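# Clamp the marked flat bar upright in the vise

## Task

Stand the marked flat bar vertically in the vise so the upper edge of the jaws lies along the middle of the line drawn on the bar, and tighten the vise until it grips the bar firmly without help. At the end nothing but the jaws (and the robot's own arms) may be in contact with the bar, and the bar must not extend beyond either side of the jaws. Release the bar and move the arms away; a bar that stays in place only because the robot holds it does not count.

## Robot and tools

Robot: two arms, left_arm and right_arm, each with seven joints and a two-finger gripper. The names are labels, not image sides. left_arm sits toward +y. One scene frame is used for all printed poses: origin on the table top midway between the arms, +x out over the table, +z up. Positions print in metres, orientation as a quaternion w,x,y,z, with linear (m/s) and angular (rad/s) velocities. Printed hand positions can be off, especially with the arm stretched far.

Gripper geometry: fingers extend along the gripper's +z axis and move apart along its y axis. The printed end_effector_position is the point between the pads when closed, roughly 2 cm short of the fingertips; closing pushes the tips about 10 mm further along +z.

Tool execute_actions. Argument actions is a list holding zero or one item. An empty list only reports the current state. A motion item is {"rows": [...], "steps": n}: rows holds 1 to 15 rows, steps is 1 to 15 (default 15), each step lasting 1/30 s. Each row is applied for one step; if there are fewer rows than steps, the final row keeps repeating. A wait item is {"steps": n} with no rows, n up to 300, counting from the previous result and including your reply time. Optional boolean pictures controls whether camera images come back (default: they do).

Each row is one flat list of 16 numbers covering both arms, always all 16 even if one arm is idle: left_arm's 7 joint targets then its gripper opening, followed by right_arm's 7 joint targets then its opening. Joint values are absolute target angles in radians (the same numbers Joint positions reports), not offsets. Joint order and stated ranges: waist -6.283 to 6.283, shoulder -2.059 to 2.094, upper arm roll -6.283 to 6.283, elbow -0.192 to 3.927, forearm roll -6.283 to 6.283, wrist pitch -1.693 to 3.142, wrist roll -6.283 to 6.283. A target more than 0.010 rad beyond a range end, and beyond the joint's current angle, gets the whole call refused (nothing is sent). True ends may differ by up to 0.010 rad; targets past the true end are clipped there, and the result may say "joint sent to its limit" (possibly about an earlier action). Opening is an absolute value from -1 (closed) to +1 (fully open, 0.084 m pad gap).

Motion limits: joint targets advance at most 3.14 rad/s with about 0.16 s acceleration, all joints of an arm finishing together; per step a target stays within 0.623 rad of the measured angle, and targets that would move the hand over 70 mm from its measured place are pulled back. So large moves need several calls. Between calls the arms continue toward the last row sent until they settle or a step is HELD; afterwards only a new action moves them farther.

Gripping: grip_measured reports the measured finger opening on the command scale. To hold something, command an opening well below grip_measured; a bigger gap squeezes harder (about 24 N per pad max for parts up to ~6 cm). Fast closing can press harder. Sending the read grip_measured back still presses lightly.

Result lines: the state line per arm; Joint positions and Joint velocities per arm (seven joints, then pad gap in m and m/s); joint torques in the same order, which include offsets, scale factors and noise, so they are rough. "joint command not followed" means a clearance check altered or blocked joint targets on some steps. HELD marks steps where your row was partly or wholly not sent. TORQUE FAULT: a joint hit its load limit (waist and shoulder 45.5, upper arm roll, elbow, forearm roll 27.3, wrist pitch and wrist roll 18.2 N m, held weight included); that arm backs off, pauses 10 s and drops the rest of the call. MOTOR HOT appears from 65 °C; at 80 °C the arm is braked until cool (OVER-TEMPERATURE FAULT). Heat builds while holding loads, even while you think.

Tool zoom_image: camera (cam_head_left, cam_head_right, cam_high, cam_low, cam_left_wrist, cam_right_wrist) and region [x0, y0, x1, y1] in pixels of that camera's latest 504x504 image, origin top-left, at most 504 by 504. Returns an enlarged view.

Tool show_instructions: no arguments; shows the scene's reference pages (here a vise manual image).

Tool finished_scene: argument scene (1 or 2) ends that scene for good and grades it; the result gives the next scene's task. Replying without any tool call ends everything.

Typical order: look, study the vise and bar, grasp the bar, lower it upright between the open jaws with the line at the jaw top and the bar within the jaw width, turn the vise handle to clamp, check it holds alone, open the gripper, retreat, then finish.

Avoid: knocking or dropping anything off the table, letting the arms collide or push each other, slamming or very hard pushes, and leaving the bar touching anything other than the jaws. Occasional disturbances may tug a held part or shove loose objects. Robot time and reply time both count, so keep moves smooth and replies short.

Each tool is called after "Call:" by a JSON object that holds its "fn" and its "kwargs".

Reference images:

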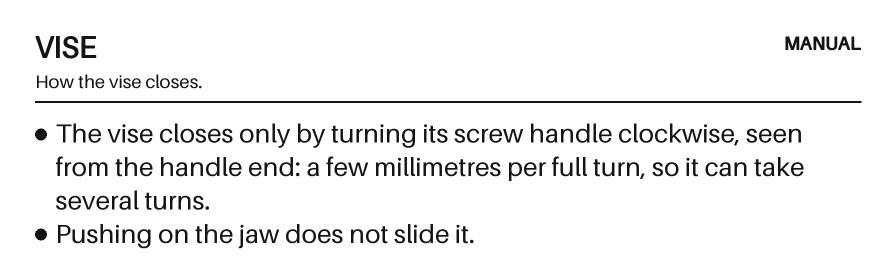

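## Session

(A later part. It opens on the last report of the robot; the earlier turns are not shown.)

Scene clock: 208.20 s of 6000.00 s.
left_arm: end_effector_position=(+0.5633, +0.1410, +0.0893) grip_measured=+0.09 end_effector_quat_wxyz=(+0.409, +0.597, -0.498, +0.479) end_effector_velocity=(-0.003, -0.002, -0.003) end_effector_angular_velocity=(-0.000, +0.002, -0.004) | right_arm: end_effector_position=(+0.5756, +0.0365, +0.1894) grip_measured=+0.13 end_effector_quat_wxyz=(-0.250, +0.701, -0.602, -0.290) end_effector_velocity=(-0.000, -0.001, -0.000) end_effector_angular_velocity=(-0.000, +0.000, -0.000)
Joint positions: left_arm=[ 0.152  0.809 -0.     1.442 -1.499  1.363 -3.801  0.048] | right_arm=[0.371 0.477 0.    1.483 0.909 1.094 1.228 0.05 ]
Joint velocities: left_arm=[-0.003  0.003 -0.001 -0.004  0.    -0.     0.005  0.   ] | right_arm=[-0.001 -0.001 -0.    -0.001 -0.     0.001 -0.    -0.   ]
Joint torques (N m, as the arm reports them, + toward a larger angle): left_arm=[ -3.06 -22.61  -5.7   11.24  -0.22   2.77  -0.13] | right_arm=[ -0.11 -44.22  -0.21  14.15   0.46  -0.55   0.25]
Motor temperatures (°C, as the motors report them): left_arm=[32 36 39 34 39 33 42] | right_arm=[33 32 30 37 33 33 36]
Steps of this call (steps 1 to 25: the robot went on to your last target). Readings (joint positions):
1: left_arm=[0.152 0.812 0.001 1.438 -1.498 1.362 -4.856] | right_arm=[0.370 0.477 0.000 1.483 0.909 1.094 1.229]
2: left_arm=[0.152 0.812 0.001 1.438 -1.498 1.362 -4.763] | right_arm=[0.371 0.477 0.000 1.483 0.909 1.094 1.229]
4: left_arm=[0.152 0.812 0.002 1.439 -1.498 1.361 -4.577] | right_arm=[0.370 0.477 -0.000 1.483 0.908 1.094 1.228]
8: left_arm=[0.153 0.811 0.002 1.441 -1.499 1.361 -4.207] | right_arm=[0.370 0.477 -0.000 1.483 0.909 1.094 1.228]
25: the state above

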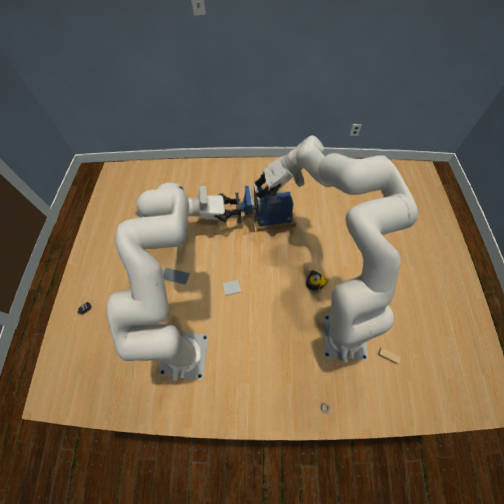

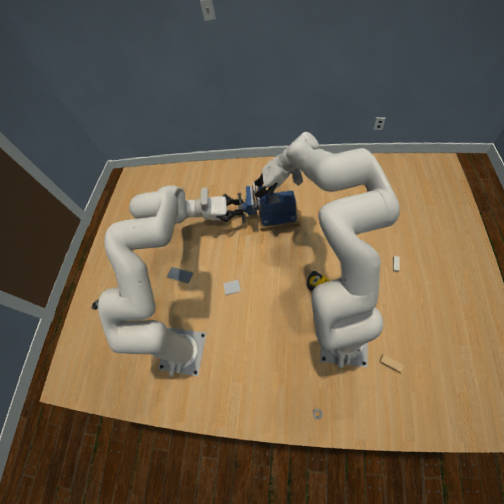

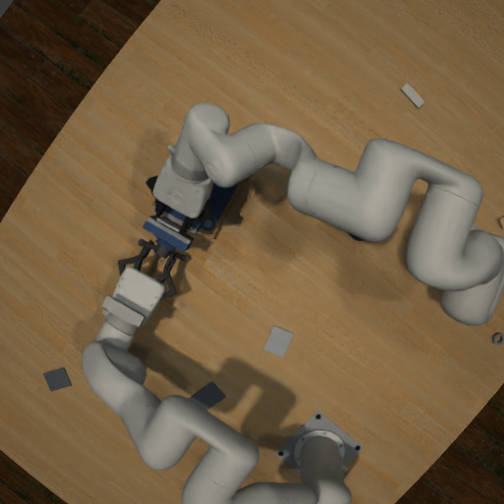

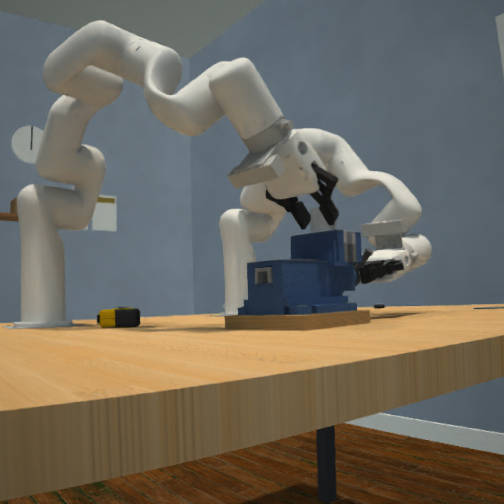

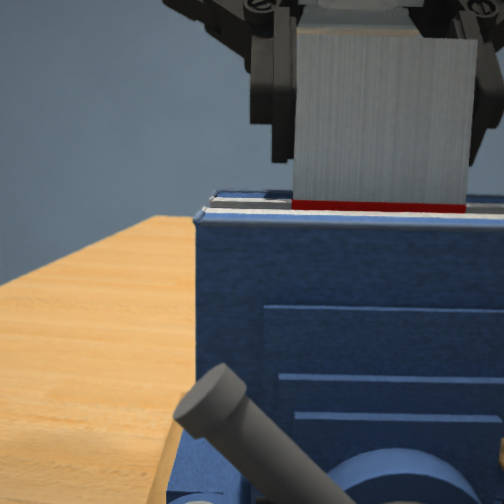

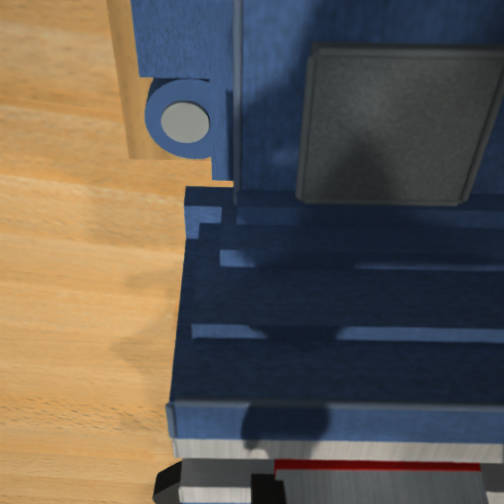

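Call:
{"fn": "execute_actions", "kwargs": {"actions": [{"rows":[[0.152,0.806,0,1.427,-1.499,1.363,-4.3,0.1,0.3705,0.477,0,1.4829,0.9085,1.0937,1.2285,-1]],"steps":12}], "pictures": false}}

Call:
{"fn": "execute_actions", "kwargs": {"actions": [{"rows":[[0.138,0.806,0,1.427,-1.509,1.355,-4.3,0.1,0.3705,0.477,0,1.4829,0.9085,1.0937,1.2285,-1]]}], "pictures": false}}

Call:
{"fn": "execute_actions", "kwargs": {"actions": [{"rows":[[0.138,0.806,0,1.427,-1.509,1.355,-2.2,0.1,0.3705,0.477,0,1.4829,0.9085,1.0937,1.2285,-1]]}], "pictures": false}}

Call:
{"fn": "execute_actions", "kwargs": {"actions": [{"steps":25}]}}

Call:
{"fn": "zoom_image", "kwargs": {"camera": "cam_high", "region": [110,210,210,300]}}

Scene clock: 213.33 s of 6000.00 s.
left_arm: end_effector_position=(+0.5589, +0.1407, +0.0863) grip_measured=+0.09 end_effector_quat_wxyz=(+0.511, +0.698, -0.343, +0.367) end_effector_velocity=(-0.001, +0.001, -0.001) end_effector_angular_velocity=(-0.071, +0.434, +0.098) | right_arm: end_effector_position=(+0.5756, +0.0365, +0.1894) grip_measured=+0.13 end_effector_quat_wxyz=(-0.250, +0.701, -0.602, -0.290) end_effector_velocity=(+0.000, -0.000, +0.000) end_effector_angular_velocity=(+0.000, -0.002, -0.000)
Joint positions: left_arm=[ 0.152  0.806 -0.     1.427 -1.499  1.363 -4.268  0.048] | right_arm=[ 0.371  0.477 -0.     1.483  0.909  1.094  1.229  0.05 ]
Joint velocities: left_arm=[ 0.001 -0.004  0.001 -0.009 -0.002 -0.002 -0.445  0.   ] | right_arm=[-0.    -0.    -0.     0.     0.    -0.    -0.001 -0.   ]
Joint torques (N m, as the arm reports them, + toward a larger angle): left_arm=[ -0.45 -22.59  -2.53  12.11  -1.34   1.92   0.49] | right_arm=[ -0.4  -44.14  -0.16  13.81   0.52  -0.67   0.19]
Motor temperatures (°C, as the motors report them): left_arm=[32 36 39 34 39 33 42] | right_arm=[33 32 30 37 33 33 36]
Steps of this call (steps 1 to 30: the robot went on to your last target; steps 31 to 142: nothing new was sent; steps 143 to 154: all 12 steps of this action). Readings (joint positions):
143: left_arm=[0.152 0.810 -0.000 1.441 -1.499 1.363 -3.800] | right_arm=[0.370 0.477 -0.000 1.483 0.908 1.094 1.228]
144: left_arm=[0.152 0.810 -0.000 1.441 -1.499 1.363 -3.804] | right_arm=[0.371 0.477 0.000 1.483 0.909 1.094 1.229]
146: left_arm=[0.152 0.809 -0.000 1.440 -1.499 1.364 -3.850] | right_arm=[0.370 0.477 -0.000 1.483 0.908 1.094 1.229]
150: left_arm=[0.152 0.807 -0.001 1.432 -1.499 1.364 -4.110] | right_arm=[0.370 0.477 0.000 1.483 0.908 1.094 1.229]
154: the state above

Scene clock: 213.83 s of 6000.00 s.
left_arm: end_effector_position=(+0.5594, +0.1339, +0.0861) grip_measured=+0.09 end_effector_quat_wxyz=(+0.516, +0.703, -0.332, +0.359) end_effector_velocity=(-0.000, +0.000, -0.000) end_effector_angular_velocity=(-0.000, +0.002, +0.000) | right_arm: end_effector_position=(+0.5756, +0.0365, +0.1894) grip_measured=+0.13 end_effector_quat_wxyz=(-0.250, +0.701, -0.602, -0.290) end_effector_velocity=(+0.000, +0.000, +0.001) end_effector_angular_velocity=(+0.000, -0.001, -0.001)
Joint positions: left_arm=[ 0.138  0.806  0.     1.427 -1.509  1.355 -4.3    0.048] | right_arm=[0.371 0.477 0.    1.483 0.908 1.094 1.229 0.05 ]
Joint velocities: left_arm=[ 0.     0.     0.     0.     0.     0.    -0.002 -0.   ] | right_arm=[ 0.    -0.    -0.     0.001 -0.     0.     0.001  0.   ]
Joint torques (N m, as the arm reports them, + toward a larger angle): left_arm=[ -0.55 -22.71  -3.2   11.78  -1.26   1.96  -0.42] | right_arm=[ -0.07 -43.99   0.12  14.27   0.34  -0.33   0.17]
Motor temperatures (°C, as the motors report them): left_arm=[32 36 39 34 39 33 42] | right_arm=[33 32 30 37 33 33 36]
Steps of this call (steps 1 to 15: all 15 steps of this action). Readings (joint positions):
1: left_arm=[0.152 0.806 -0.000 1.427 -1.499 1.363 -4.280] | right_arm=[0.371 0.477 0.000 1.483 0.909 1.094 1.229]
2: left_arm=[0.150 0.806 0.000 1.427 -1.500 1.362 -4.287] | right_arm=[0.370 0.477 0.000 1.483 0.909 1.094 1.229]
4: left_arm=[0.145 0.806 0.001 1.427 -1.505 1.358 -4.295] | right_arm=[0.370 0.477 0.000 1.483 0.908 1.094 1.229]
8: left_arm=[0.139 0.806 -0.000 1.427 -1.508 1.355 -4.299] | right_arm=[0.370 0.477 -0.000 1.483 0.909 1.094 1.228]
15: the state above

Scene clock: 214.33 s of 6000.00 s.
left_arm: end_effector_position=(+0.5604, +0.1362, +0.0852) grip_measured=+0.09 end_effector_quat_wxyz=(-0.282, -0.462, +0.626, -0.561) end_effector_velocity=(+0.007, -0.008, +0.022) end_effector_angular_velocity=(+0.437, -2.701, -0.604) | right_arm: end_effector_position=(+0.5756, +0.0365, +0.1894) grip_measured=+0.13 end_effector_quat_wxyz=(-0.250, +0.701, -0.602, -0.290) end_effector_velocity=(-0.000, -0.000, -0.000) end_effector_angular_velocity=(-0.000, +0.001, -0.001)
Joint positions: left_arm=[ 0.139  0.807  0.002  1.428 -1.51   1.353 -3.308  0.048] | right_arm=[ 0.371  0.477 -0.     1.483  0.909  1.094  1.228  0.05 ]
Joint velocities: left_arm=[-0.002 -0.017 -0.011  0.021 -0.004  0.018  2.765 -0.001] | right_arm=[-0.    -0.001  0.    -0.001  0.    -0.     0.     0.   ]
Joint torques (N m, as the arm reports them, + toward a larger angle): left_arm=[ -5.25 -23.23  -9.49  10.07   0.14   4.01   0.04] | right_arm=[ -0.16 -43.92  -0.06  14.28   0.65  -0.68   0.42]
Motor temperatures (°C, as the motors report them): left_arm=[32 36 39 34 39 33 42] | right_arm=[33 32 30 37 33 33 36]
Steps of this call (steps 1 to 15: all 15 steps of this action). Readings (joint positions):
1: left_arm=[0.138 0.806 0.000 1.427 -1.509 1.355 -4.300] | right_arm=[0.370 0.477 0.000 1.483 0.908 1.094 1.228]
2: left_arm=[0.138 0.806 0.000 1.427 -1.509 1.355 -4.296] | right_arm=[0.370 0.477 0.000 1.483 0.909 1.094 1.229]
4: left_arm=[0.138 0.806 0.000 1.427 -1.509 1.355 -4.250] | right_arm=[0.370 0.477 0.000 1.483 0.909 1.094 1.228]
8: left_arm=[0.139 0.806 0.001 1.427 -1.509 1.354 -3.963] | right_arm=[0.371 0.477 0.000 1.483 0.908 1.094 1.228]
15: the state above

Scene clock: 215.17 s of 6000.00 s.
left_arm: end_effector_position=(+0.5591, +0.1333, +0.0864) grip_measured=+0.09 end_effector_quat_wxyz=(+0.053, -0.061, +0.775, -0.627) end_effector_velocity=(+0.001, +0.003, -0.001) end_effector_angular_velocity=(+0.005, -0.005, +0.006) | right_arm: end_effector_position=(+0.5756, +0.0365, +0.1894) grip_measured=+0.13 end_effector_quat_wxyz=(-0.250, +0.701, -0.602, -0.290) end_effector_velocity=(-0.001, +0.000, -0.000) end_effector_angular_velocity=(-0.000, +0.001, +0.001)
Joint positions: left_arm=[ 0.138  0.806 -0.     1.427 -1.509  1.356 -2.201  0.048] | right_arm=[0.37  0.477 0.    1.483 0.909 1.094 1.229 0.05 ]
Joint velocities: left_arm=[ 0.002  0.001  0.004  0.001 -0.001 -0.003  0.006  0.   ] | right_arm=[ 0.001 -0.     0.    -0.001  0.    -0.     0.    -0.   ]
Joint torques (N m, as the arm reports them, + toward a larger angle): left_arm=[  0.38 -21.01  -0.71  10.5   -0.2    1.15  -0.24] | right_arm=[ -0.54 -44.    -0.12  14.27   0.6   -0.59   0.4 ]
Motor temperatures (°C, as the motors report them): left_arm=[32 36 39 34 39 33 42] | right_arm=[33 32 30 37 33 33 36]
Steps of this call (steps 1 to 25: the robot went on to your last target). Readings (joint positions):
1: left_arm=[0.139 0.806 0.002 1.428 -1.510 1.353 -3.216] | right_arm=[0.370 0.477 0.000 1.483 0.909 1.094 1.228]
2: left_arm=[0.139 0.806 0.001 1.428 -1.510 1.354 -3.123] | right_arm=[0.370 0.477 -0.000 1.483 0.909 1.094 1.229]
4: left_arm=[0.138 0.805 -0.001 1.428 -1.510 1.356 -2.937] | right_arm=[0.370 0.477 0.000 1.483 0.909 1.094 1.229]
8: left_arm=[0.137 0.805 -0.002 1.428 -1.509 1.356 -2.568] | right_arm=[0.371 0.477 -0.000 1.483 0.909 1.094 1.229]
25: the state above

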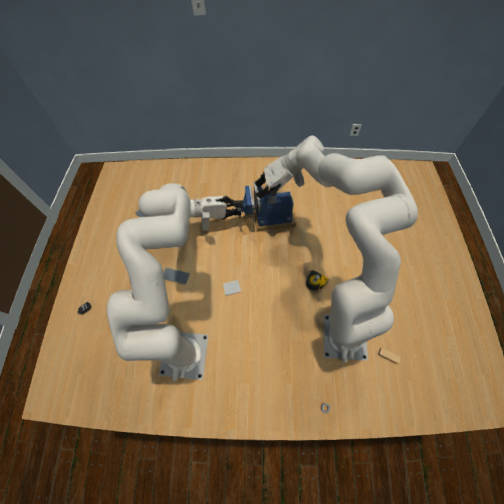

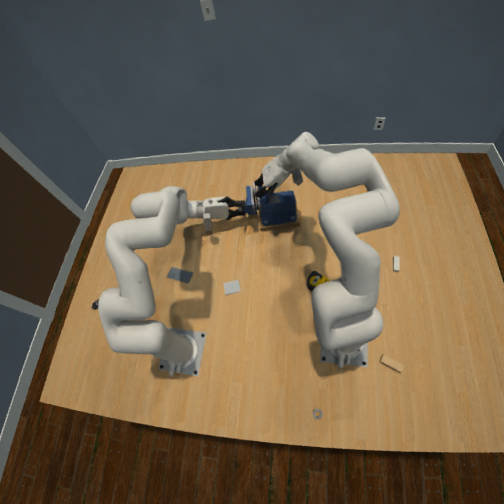

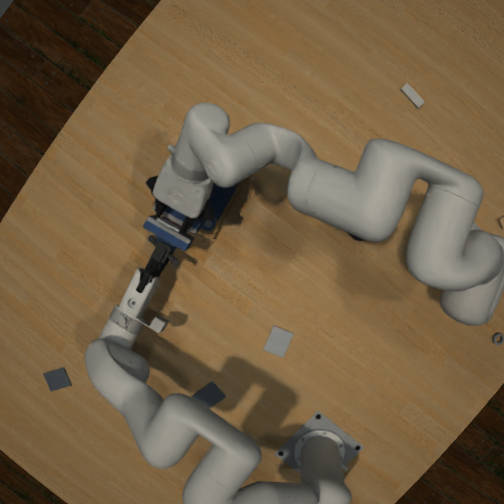

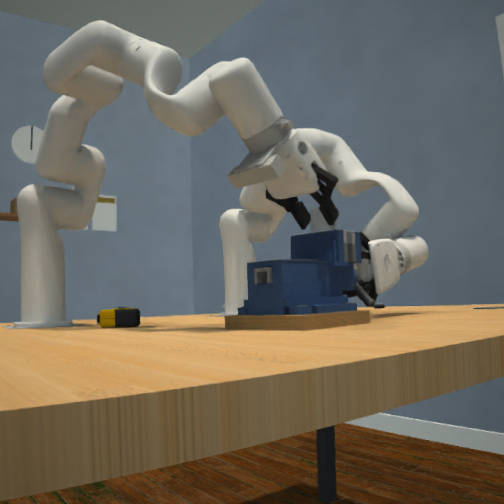

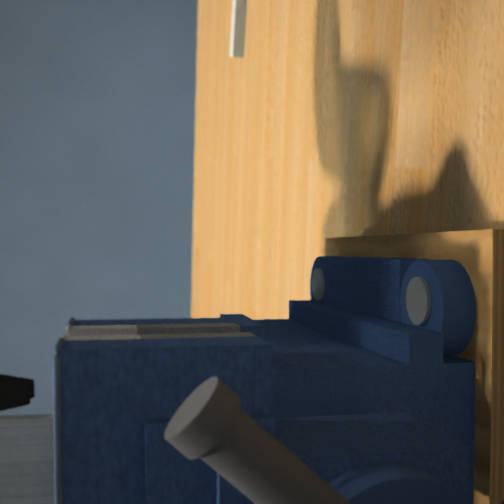

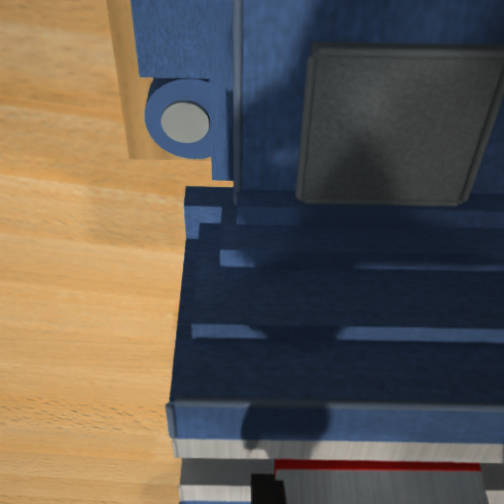

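Region (110, 210, 210, 300) of cam_high's 504x504 image, scaled by 5.040, with more detail than that image has; it fills the top 454 rows of this view, and the rest is white.

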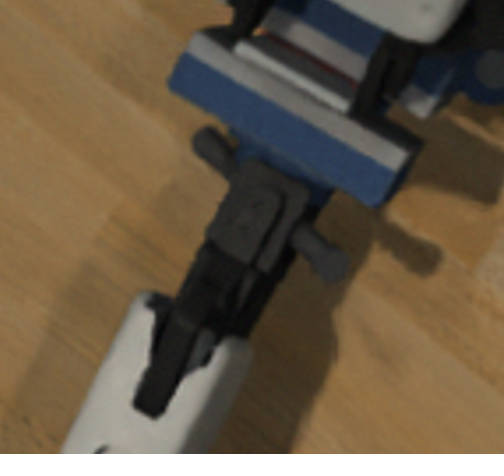

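Works.

Call:
{"fn": "execute_actions", "kwargs": {"actions": [{"rows":[[0.136,0.806,0,1.427,-1.51,1.354,2.5,0.1,0.3705,0.477,0,1.4829,0.9085,1.0937,1.2285,-1]]}], "pictures": false}}

Call:
{"fn": "execute_actions", "kwargs": {"actions": [{"steps":50}]}}

Call:
{"fn": "zoom_image", "kwargs": {"camera": "cam_left_wrist", "region": [160,130,504,280]}}

Call:
{"fn": "zoom_image", "kwargs": {"camera": "cam_right_wrist", "region": [160,404,504,504]}}

Scene clock: 220.07 s of 6000.00 s.
left_arm: end_effector_position=(+0.5587, +0.1344, +0.0836) grip_measured=+0.09 end_effector_quat_wxyz=(+0.344, +0.314, +0.713, -0.524) end_effector_velocity=(+0.002, +0.006, -0.005) end_effector_angular_velocity=(+0.458, -2.660, -0.577) | right_arm: end_effector_position=(+0.5756, +0.0365, +0.1894) grip_measured=+0.13 end_effector_quat_wxyz=(-0.250, +0.701, -0.602, -0.290) end_effector_velocity=(+0.001, +0.000, +0.001) end_effector_angular_velocity=(+0.001, -0.004, +0.002)
Joint positions: left_arm=[ 0.137  0.808  0.002  1.425 -1.509  1.352 -1.208  0.048] | right_arm=[0.37  0.477 0.    1.483 0.908 1.094 1.229 0.05 ]
Joint velocities: left_arm=[ 0.002  0.003  0.007 -0.    -0.    -0.008  2.765 -0.   ] | right_arm=[ 0.    -0.    -0.     0.002  0.    -0.    -0.002  0.   ]
Joint torques (N m, as the arm reports them, + toward a larger angle): left_arm=[ -2.05 -24.74  -5.9   13.51  -1.57   2.7   -0.17] | right_arm=[ -0.66 -44.29  -0.22  14.44   0.55  -0.6    0.46]
Motor temperatures (°C, as the motors report them): left_arm=[32 36 39 34 39 33 42] | right_arm=[33 32 30 37 33 33 36]
Steps of this call (steps 1 to 30: the robot went on to your last target; steps 31 to 132: nothing new was sent; steps 133 to 147: all 15 steps of this action). Readings (joint positions):
133: left_arm=[0.138 0.806 -0.000 1.427 -1.509 1.355 -2.200] | right_arm=[0.370 0.477 -0.000 1.483 0.908 1.094 1.228]
134: left_arm=[0.138 0.806 -0.000 1.427 -1.509 1.355 -2.196] | right_arm=[0.370 0.477 0.000 1.483 0.909 1.094 1.229]
136: left_arm=[0.138 0.806 0.000 1.427 -1.509 1.355 -2.150] | right_arm=[0.371 0.477 0.000 1.483 0.909 1.094 1.228]
140: left_arm=[0.137 0.807 0.001 1.426 -1.509 1.354 -1.864] | right_arm=[0.371 0.477 0.000 1.483 0.908 1.094 1.229]
147: the state above

Scene clock: 221.73 s of 6000.00 s.
left_arm: end_effector_position=(+0.5601, +0.1331, +0.0871) grip_measured=+0.09 end_effector_quat_wxyz=(+0.407, +0.595, -0.501, +0.479) end_effector_velocity=(-0.001, -0.000, -0.002) end_effector_angular_velocity=(+0.004, -0.011, -0.004) | right_arm: end_effector_position=(+0.5756, +0.0365, +0.1894) grip_measured=+0.13 end_effector_quat_wxyz=(-0.250, +0.701, -0.602, -0.290) end_effector_velocity=(+0.001, -0.001, +0.001) end_effector_angular_velocity=(+0.000, -0.002, -0.001)
Joint positions: left_arm=[ 0.136  0.805  0.     1.428 -1.511  1.354  2.499  0.048] | right_arm=[0.371 0.477 0.    1.483 0.909 1.094 1.228 0.05 ]
Joint velocities: left_arm=[-0.001  0.001  0.001 -0.002  0.001 -0.     0.014  0.   ] | right_arm=[-0.002 -0.001 -0.     0.001  0.     0.    -0.001 -0.   ]
Joint torques (N m, as the arm reports them, + toward a larger angle): left_arm=[ -4.04 -24.03  -7.06  11.55  -0.85   3.16  -0.01] | right_arm=[ -0.22 -44.14  -0.12  14.25   0.63  -0.77   0.32]
Motor temperatures (°C, as the motors report them): left_arm=[32 36 39 34 39 33 42] | right_arm=[33 32 30 37 33 33 36]
Steps of this call (steps 1 to 50: the robot went on to your last target). Readings (joint positions):
1: left_arm=[0.137 0.808 0.002 1.425 -1.509 1.352 -1.116] | right_arm=[0.370 0.477 -0.000 1.483 0.908 1.094 1.228]
2: left_arm=[0.137 0.808 0.002 1.425 -1.509 1.352 -1.023] | right_arm=[0.371 0.477 -0.000 1.483 0.908 1.094 1.228]
4: left_arm=[0.137 0.808 0.003 1.425 -1.509 1.351 -0.838] | right_arm=[0.370 0.477 0.000 1.483 0.909 1.094 1.228]
8: left_arm=[0.137 0.807 0.002 1.427 -1.510 1.352 -0.467] | right_arm=[0.370 0.477 -0.000 1.483 0.908 1.094 1.229]
50: the state above

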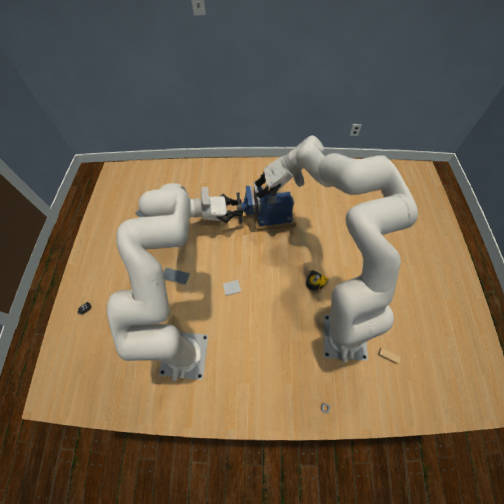

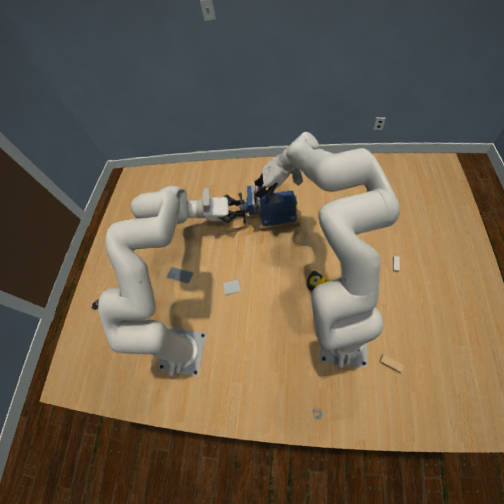

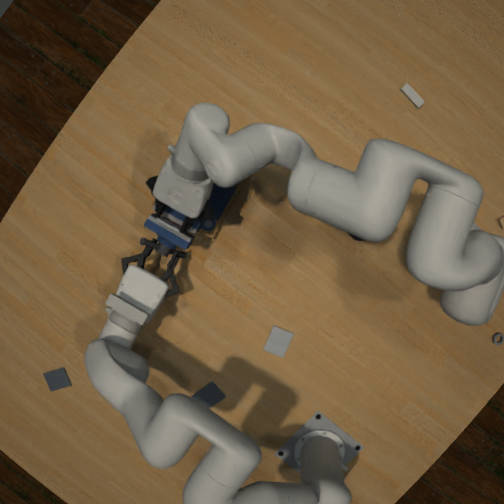

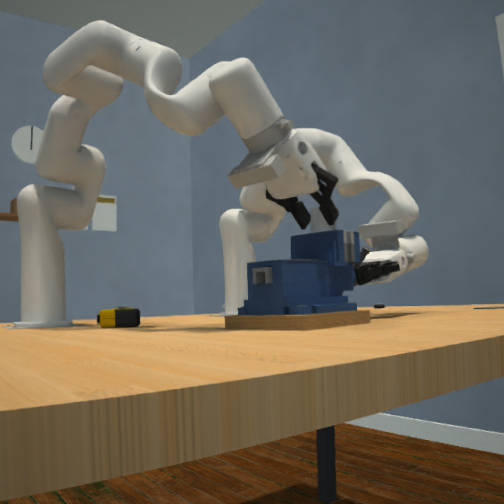

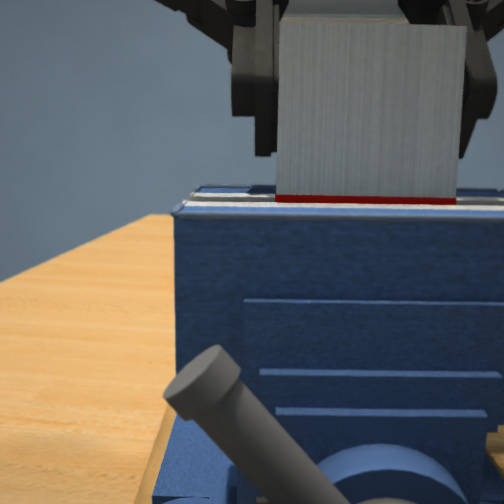

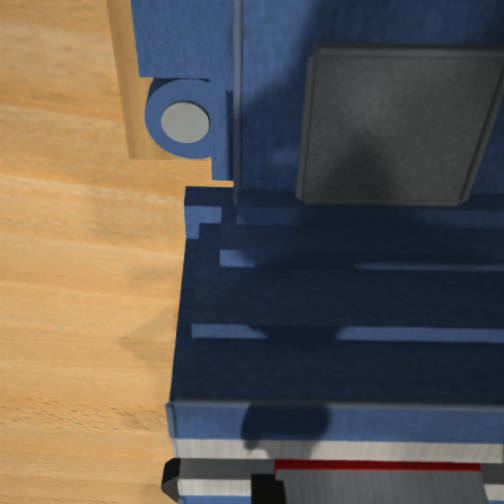

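Region (160, 130, 504, 280) of cam_left_wrist's 504x504 image, scaled by 1.465, with more detail than that image has; it fills the top 220 rows of this view, and the rest is white.

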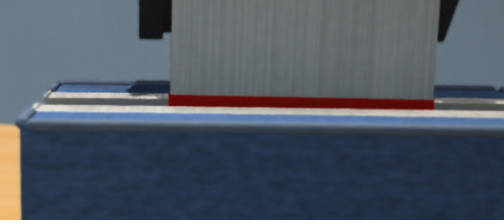

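Region (160, 404, 504, 504) of cam_right_wrist's 504x504 image, scaled by 1.465, with more detail than that image has; it fills the top 147 rows of this view, and the rest is white.

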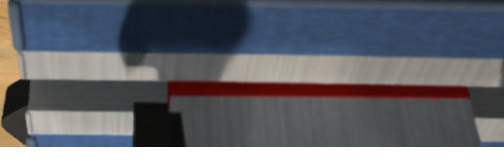

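Call:
{"fn": "execute_actions", "kwargs": {"actions": [{"rows":[[0.128,0.806,0,1.427,-1.516,1.349,6.2,0.1,0.3705,0.477,0,1.4829,0.9085,1.0937,1.2285,-1]]}], "pictures": false}}

Call:
{"fn": "execute_actions", "kwargs": {"actions": [{"steps":35}], "pictures": false}}

Call:
{"fn": "execute_actions", "kwargs": {"actions": [{"rows":[[0.128,0.806,0,1.427,-1.516,1.349,5.5,0.1,0.3705,0.477,0,1.4829,0.9085,1.0937,1.2285,-1]]}], "pictures": false}}

Call:
{"fn": "execute_actions", "kwargs": {"actions": [{"rows":[[0.18,0.806,0,1.427,-1.478,1.379,5.5,0.1,0.3705,0.477,0,1.4829,0.9085,1.0937,1.2285,-1]]}], "pictures": false}}

Call:
{"fn": "execute_actions", "kwargs": {"actions": [{"rows":[[0.18,0.806,0,1.427,-1.478,1.379,-0.85,0.1,0.3705,0.477,0,1.4829,0.9085,1.0937,1.2285,-1]]}], "pictures": false}}

Call:
{"fn": "execute_actions", "kwargs": {"actions": [{"steps":65}], "pictures": false}}

Call:
{"fn": "execute_actions", "kwargs": {"actions": [{"rows":[[0.122,0.806,0,1.427,-1.52,1.346,-0.85,0.1,0.3705,0.477,0,1.4829,0.9085,1.0937,1.2285,-1]]}]}}

Call:
{"fn": "zoom_image", "kwargs": {"camera": "cam_right_wrist", "region": [160,424,340,504]}}

Scene clock: 233.97 s of 6000.00 s.
left_arm: end_effector_position=(+0.5596, +0.1275, +0.0875) grip_measured=+0.09 end_effector_quat_wxyz=(-0.131, -0.283, +0.724, -0.616) end_effector_velocity=(-0.010, -0.026, +0.006) end_effector_angular_velocity=(+0.411, -2.669, -0.617) | right_arm: end_effector_position=(+0.5756, +0.0365, +0.1894) grip_measured=+0.13 end_effector_quat_wxyz=(-0.250, +0.701, -0.602, -0.290) end_effector_velocity=(+0.000, -0.001, -0.000) end_effector_angular_velocity=(-0.000, +0.000, -0.001)
Joint positions: left_arm=[ 0.128  0.805 -0.002  1.428 -1.516  1.351  3.492  0.048] | right_arm=[ 0.37   0.477 -0.     1.483  0.909  1.094  1.228  0.05 ]
Joint velocities: left_arm=[-0.019 -0.003 -0.024 -0.006  0.001  0.011  2.767 -0.   ] | right_arm=[-0.001 -0.    -0.    -0.001 -0.     0.    -0.     0.   ]
Joint torques (N m, as the arm reports them, + toward a larger angle): left_arm=[ -2.41 -21.91  -5.     9.86   0.07   2.84  -0.33] | right_arm=[ -0.14 -44.05   0.15  14.04   0.48  -0.5    0.2 ]
Motor temperatures (°C, as the motors report them): left_arm=[32 36 39 34 39 33 42] | right_arm=[33 33 30 37 33 33 36]
Steps of this call (steps 1 to 15: the robot went on to your last target; steps 16 to 352: nothing new was sent; steps 353 to 367: all 15 steps of this action). Readings (joint positions):
353: left_arm=[0.136 0.806 0.000 1.427 -1.510 1.354 2.500] | right_arm=[0.371 0.477 0.000 1.483 0.909 1.094 1.229]
354: left_arm=[0.136 0.806 0.000 1.427 -1.510 1.354 2.504] | right_arm=[0.371 0.477 -0.000 1.483 0.908 1.094 1.229]
356: left_arm=[0.136 0.806 0.000 1.427 -1.510 1.353 2.550] | right_arm=[0.371 0.477 0.000 1.483 0.909 1.094 1.229]
360: left_arm=[0.133 0.807 0.003 1.426 -1.513 1.350 2.836] | right_arm=[0.370 0.477 -0.000 1.483 0.908 1.094 1.228]
367: the state above

Scene clock: 235.13 s of 6000.00 s.
left_arm: end_effector_position=(+0.5604, +0.1282, +0.0880) grip_measured=+0.09 end_effector_quat_wxyz=(+0.572, +0.644, +0.434, -0.262) end_effector_velocity=(-0.002, -0.001, -0.002) end_effector_angular_velocity=(+0.013, -0.079, -0.019) | right_arm: end_effector_position=(+0.5756, +0.0365, +0.1894) grip_measured=+0.13 end_effector_quat_wxyz=(-0.250, +0.701, -0.602, -0.290) end_effector_velocity=(+0.000, -0.000, -0.000) end_effector_angular_velocity=(-0.000, +0.001, -0.001)
Joint positions: left_arm=[ 0.128  0.804 -0.001  1.429 -1.517  1.35   6.193  0.048] | right_arm=[0.37  0.477 0.    1.483 0.908 1.094 1.228 0.05 ]
Joint velocities: left_arm=[-0.001  0.001 -0.001 -0.003 -0.001 -0.     0.087  0.   ] | right_arm=[-0.001  0.     0.    -0.    -0.     0.     0.001 -0.   ]
Joint torques (N m, as the arm reports them, + toward a larger angle): left_arm=[ -2.75 -21.22  -5.36   9.86   0.06   2.38  -0.39] | right_arm=[  0.2  -44.05  -0.13  14.01   0.48  -0.71   0.26]
Motor temperatures (°C, as the motors report them): left_arm=[32 36 39 34 39 33 42] | right_arm=[33 33 30 37 33 33 36]
Steps of this call (steps 1 to 35: the robot went on to your last target). Readings (joint positions):
1: left_arm=[0.127 0.805 -0.002 1.428 -1.516 1.351 3.584] | right_arm=[0.371 0.477 -0.000 1.483 0.908 1.094 1.229]
2: left_arm=[0.127 0.805 -0.002 1.428 -1.516 1.351 3.677] | right_arm=[0.370 0.477 0.000 1.483 0.909 1.094 1.229]
4: left_arm=[0.127 0.805 -0.002 1.427 -1.516 1.351 3.863] | right_arm=[0.370 0.477 -0.000 1.483 0.908 1.094 1.229]
8: left_arm=[0.127 0.806 -0.002 1.426 -1.515 1.351 4.233] | right_arm=[0.370 0.477 0.000 1.483 0.908 1.094 1.228]
35: the state above

Scene clock: 235.63 s of 6000.00 s.
left_arm: end_effector_position=(+0.5577, +0.1292, +0.0829) grip_measured=+0.09 end_effector_quat_wxyz=(+0.451, +0.464, +0.625, -0.437) end_effector_velocity=(+0.004, -0.001, +0.006) end_effector_angular_velocity=(-0.051, +0.277, +0.064) | right_arm: end_effector_position=(+0.5756, +0.0365, +0.1894) grip_measured=+0.13 end_effector_quat_wxyz=(-0.250, +0.701, -0.602, -0.290) end_effector_velocity=(-0.001, +0.001, -0.000) end_effector_angular_velocity=(-0.000, +0.000, +0.003)
Joint positions: left_arm=[ 0.128  0.808  0.001  1.423 -1.515  1.349  5.522  0.048] | right_arm=[ 0.37   0.477 -0.     1.483  0.909  1.094  1.228  0.05 ]
Joint velocities: left_arm=[-0.    -0.002 -0.002  0.011 -0.003  0.002 -0.3   -0.001] | right_arm=[ 0.001 -0.    -0.    -0.002  0.     0.    -0.002  0.   ]
Joint torques (N m, as the arm reports them, + toward a larger angle): left_arm=[ -2.77 -23.2   -5.34  12.12  -0.71   2.15   0.11] | right_arm=[ -0.3  -44.12  -0.16  14.13   0.43  -0.62   0.28]
Motor temperatures (°C, as the motors report them): left_arm=[32 36 39 34 39 33 42] | right_arm=[33 33 30 37 33 33 36]
Steps of this call (steps 1 to 15: all 15 steps of this action). Readings (joint positions):
1: left_arm=[0.128 0.804 -0.001 1.429 -1.517 1.350 6.195] | right_arm=[0.370 0.477 0.000 1.483 0.908 1.094 1.229]
2: left_arm=[0.128 0.804 -0.001 1.429 -1.517 1.350 6.193] | right_arm=[0.371 0.477 0.000 1.483 0.909 1.094 1.228]
4: left_arm=[0.128 0.804 -0.001 1.428 -1.517 1.351 6.154] | right_arm=[0.371 0.477 0.000 1.483 0.908 1.094 1.229]
8: left_arm=[0.127 0.804 -0.002 1.430 -1.517 1.351 5.876] | right_arm=[0.371 0.477 0.000 1.483 0.909 1.094 1.229]
15: the state above

Scene clock: 236.13 s of 6000.00 s.
left_arm: end_effector_position=(+0.5571, +0.1538, +0.0865) grip_measured=+0.09 end_effector_quat_wxyz=(+0.449, +0.456, +0.629, -0.442) end_effector_velocity=(+0.003, +0.011, -0.001) end_effector_angular_velocity=(+0.010, -0.000, +0.014) | right_arm: end_effector_position=(+0.5756, +0.0365, +0.1894) grip_measured=+0.13 end_effector_quat_wxyz=(-0.250, +0.701, -0.602, -0.290) end_effector_velocity=(+0.001, -0.000, +0.000) end_effector_angular_velocity=(+0.000, -0.001, -0.002)
Joint positions: left_arm=[ 0.179  0.806 -0.001  1.427 -1.478  1.379  5.5    0.048] | right_arm=[0.371 0.477 0.    1.483 0.909 1.094 1.228 0.05 ]
Joint velocities: left_arm=[ 0.008 -0.001  0.011  0.002  0.003 -0.001 -0.001  0.   ] | right_arm=[-0.001  0.001 -0.     0.002  0.    -0.     0.001  0.   ]
Joint torques (N m, as the arm reports them, + toward a larger angle): left_arm=[ -0.4  -22.87  -2.57  11.9   -1.2    1.83  -0.44] | right_arm=[ -0.91 -44.06   0.15  13.95   0.53  -0.76   0.36]
Motor temperatures (°C, as the motors report them): left_arm=[32 36 39 34 39 33 42] | right_arm=[33 33 30 37 33 33 36]
Steps of this call (steps 1 to 15: all 15 steps of this action). Readings (joint positions):
1: left_arm=[0.128 0.808 0.001 1.424 -1.515 1.349 5.514] | right_arm=[0.371 0.477 0.000 1.483 0.909 1.094 1.228]
2: left_arm=[0.131 0.808 -0.000 1.424 -1.512 1.351 5.509] | right_arm=[0.370 0.477 0.000 1.483 0.909 1.094 1.228]
4: left_arm=[0.151 0.807 -0.004 1.425 -1.496 1.365 5.504] | right_arm=[0.371 0.477 -0.000 1.483 0.909 1.094 1.228]
8: left_arm=[0.178 0.806 0.003 1.426 -1.481 1.376 5.501] | right_arm=[0.371 0.477 0.000 1.483 0.908 1.094 1.228]
15: the state above

Scene clock: 236.63 s of 6000.00 s.
left_arm: end_effector_position=(+0.5574, +0.1550, +0.0863) grip_measured=+0.09 end_effector_quat_wxyz=(+0.185, +0.102, +0.770, -0.601) end_effector_velocity=(-0.000, +0.000, +0.000) end_effector_angular_velocity=(-0.451, +2.668, +0.574) | right_arm: end_effector_position=(+0.5756, +0.0365, +0.1894) grip_measured=+0.13 end_effector_quat_wxyz=(-0.250, +0.701, -0.602, -0.290) end_effector_velocity=(-0.000, +0.000, -0.000) end_effector_angular_velocity=(-0.000, +0.001, +0.000)
Joint positions: left_arm=[ 0.18   0.806 -0.     1.427 -1.478  1.379  4.508  0.048] | right_arm=[0.37  0.477 0.    1.483 0.909 1.094 1.229 0.05 ]
Joint velocities: left_arm=[ 0.     0.    -0.     0.     0.001  0.001 -2.766 -0.   ] | right_arm=[ 0.001  0.     0.    -0.     0.    -0.     0.001 -0.   ]
Joint torques (N m, as the arm reports them, + toward a larger angle): left_arm=[ -0.28 -21.94  -2.89  11.84  -1.1    1.65  -0.43] | right_arm=[  0.26 -43.78  -0.09  14.18   0.61  -0.62   0.3 ]
Motor temperatures (°C, as the motors report them): left_arm=[32 36 39 34 39 33 42] | right_arm=[33 33 30 37 33 33 36]
Steps of this call (steps 1 to 15: all 15 steps of this action). Readings (joint positions):
1: left_arm=[0.179 0.806 -0.001 1.427 -1.478 1.379 5.500] | right_arm=[0.371 0.477 -0.000 1.483 0.909 1.094 1.229]
2: left_arm=[0.179 0.806 -0.000 1.427 -1.478 1.379 5.496] | right_arm=[0.370 0.477 0.000 1.483 0.909 1.094 1.229]
4: left_arm=[0.180 0.806 -0.000 1.427 -1.478 1.379 5.450] | right_arm=[0.370 0.477 0.000 1.483 0.908 1.094 1.229]
8: left_arm=[0.180 0.806 -0.000 1.427 -1.478 1.379 5.163] | right_arm=[0.370 0.477 0.000 1.483 0.909 1.094 1.229]
15: the state above

Scene clock: 238.80 s of 6000.00 s.
left_arm: end_effector_position=(+0.5574, +0.1551, +0.0863) grip_measured=+0.09 end_effector_quat_wxyz=(+0.435, +0.436, +0.643, -0.455) end_effector_velocity=(-0.000, +0.000, -0.000) end_effector_angular_velocity=(-0.008, +0.046, +0.010) | right_arm: end_effector_position=(+0.5756, +0.0365, +0.1894) grip_measured=+0.13 end_effector_quat_wxyz=(-0.250, +0.701, -0.602, -0.290) end_effector_velocity=(-0.000, +0.000, -0.001) end_effector_angular_velocity=(-0.001, +0.002, +0.000)
Joint positions: left_arm=[ 0.18   0.806  0.     1.427 -1.478  1.379 -0.846  0.048] | right_arm=[ 0.37   0.477 -0.     1.483  0.908  1.094  1.228  0.05 ]
Joint velocities: left_arm=[ 0.     0.    -0.     0.     0.     0.    -0.047 -0.   ] | right_arm=[ 0.001  0.001  0.    -0.001 -0.    -0.     0.001 -0.   ]
Joint torques (N m, as the arm reports them, + toward a larger angle): left_arm=[ -0.52 -23.03  -2.52  11.64  -1.01   1.66  -0.33] | right_arm=[ -0.55 -44.47   0.22  13.77   0.42  -0.6    0.34]
Motor temperatures (°C, as the motors report them): left_arm=[32 36 39 34 39 33 42] | right_arm=[33 33 30 37 33 33 36]
Steps of this call (steps 1 to 65: the robot went on to your last target). Readings (joint positions):
1: left_arm=[0.180 0.806 -0.000 1.427 -1.478 1.379 4.415] | right_arm=[0.370 0.477 0.000 1.483 0.909 1.094 1.229]
2: left_arm=[0.180 0.806 -0.000 1.427 -1.478 1.379 4.323] | right_arm=[0.371 0.477 -0.000 1.483 0.909 1.094 1.228]
4: left_arm=[0.180 0.806 -0.000 1.427 -1.478 1.379 4.137] | right_arm=[0.370 0.477 0.000 1.483 0.909 1.094 1.228]
8: left_arm=[0.180 0.806 -0.000 1.427 -1.478 1.379 3.766] | right_arm=[0.370 0.477 0.000 1.483 0.908 1.094 1.229]
65: the state above

Scene clock: 239.30 s of 6000.00 s.
left_arm: end_effector_position=(+0.5603, +0.1271, +0.0861) grip_measured=+0.09 end_effector_quat_wxyz=(+0.434, +0.437, +0.644, -0.454) end_effector_velocity=(-0.000, -0.002, -0.000) end_effector_angular_velocity=(-0.002, +0.002, +0.000) | right_arm: end_effector_position=(+0.5756, +0.0365, +0.1894) grip_measured=+0.13 end_effector_quat_wxyz=(-0.250, +0.701, -0.602, -0.290) end_effector_velocity=(+0.000, -0.000, +0.000) end_effector_angular_velocity=(+0.000, -0.001, +0.000)
Joint positions: left_arm=[ 0.123  0.806  0.001  1.428 -1.52   1.346 -0.85   0.048] | right_arm=[0.37  0.477 0.    1.483 0.909 1.094 1.228 0.05 ]
Joint velocities: left_arm=[-0.003  0.001 -0.001 -0.    -0.004 -0.002 -0.001  0.   ] | right_arm=[-0.     0.    -0.     0.001 -0.     0.001 -0.001  0.   ]
Joint torques (N m, as the arm reports them, + toward a larger angle): left_arm=[ -4.44 -21.5   -7.79  10.73  -0.62   2.49  -0.43] | right_arm=[ -0.35 -44.06   0.04  14.01   0.58  -0.6    0.17]
Motor temperatures (°C, as the motors report them): left_arm=[32 36 39 34 39 33 42] | right_arm=[33 33 30 37 33 33 36]
Steps of this call (steps 1 to 15: all 15 steps of this action). Readings (joint positions):
1: left_arm=[0.180 0.806 0.000 1.427 -1.478 1.379 -0.847] | right_arm=[0.371 0.477 0.000 1.483 0.909 1.094 1.228]
2: left_arm=[0.177 0.806 0.001 1.427 -1.481 1.376 -0.848] | right_arm=[0.371 0.477 0.000 1.483 0.909 1.094 1.229]
4: left_arm=[0.155 0.806 0.005 1.427 -1.498 1.362 -0.849] | right_arm=[0.371 0.477 0.000 1.483 0.909 1.094 1.229]
8: left_arm=[0.127 0.805 0.000 1.428 -1.517 1.348 -0.850] | right_arm=[0.370 0.477 -0.000 1.483 0.908 1.094 1.229]
15: the state above

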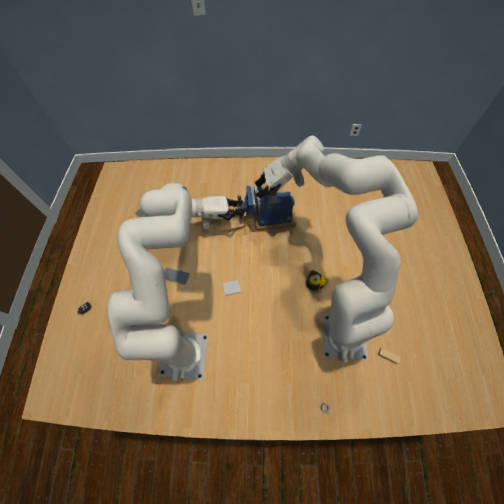

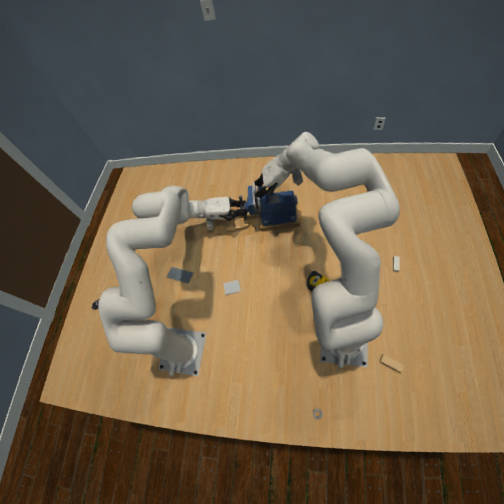

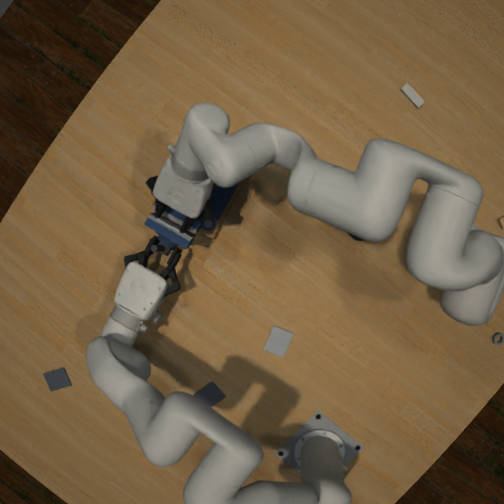

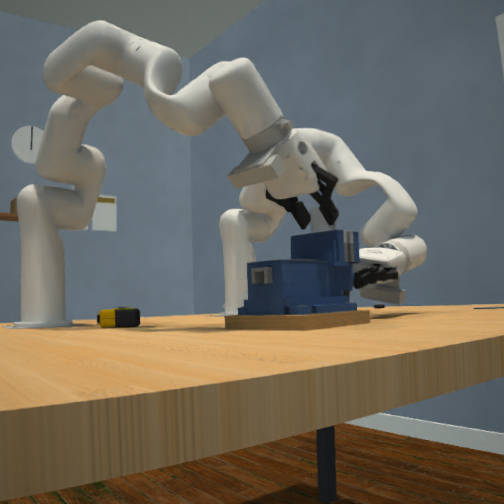

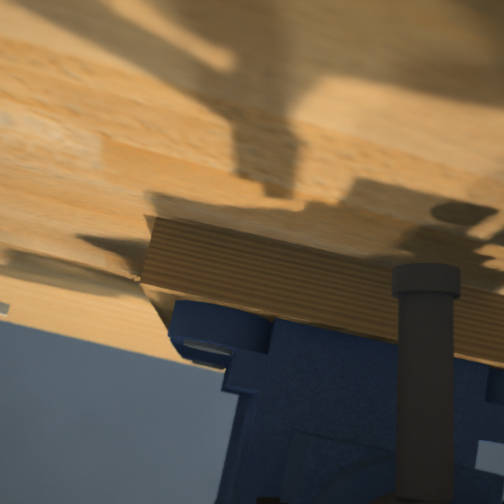

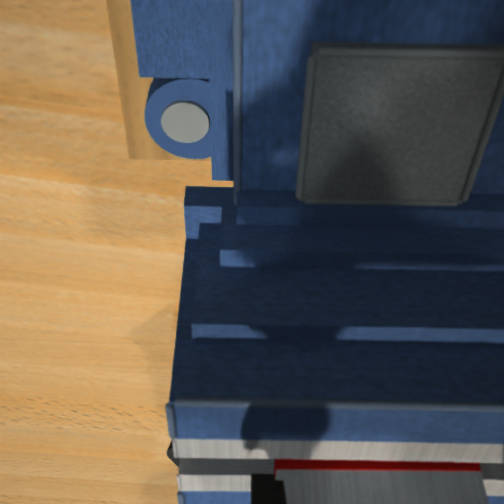

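Region (160, 424, 340, 504) of cam_right_wrist's 504x504 image, scaled by 2.800, with more detail than that image has.

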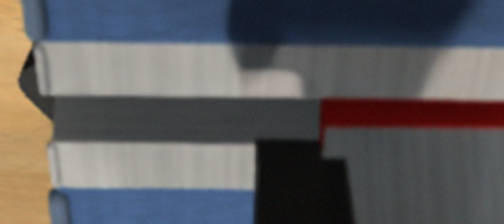

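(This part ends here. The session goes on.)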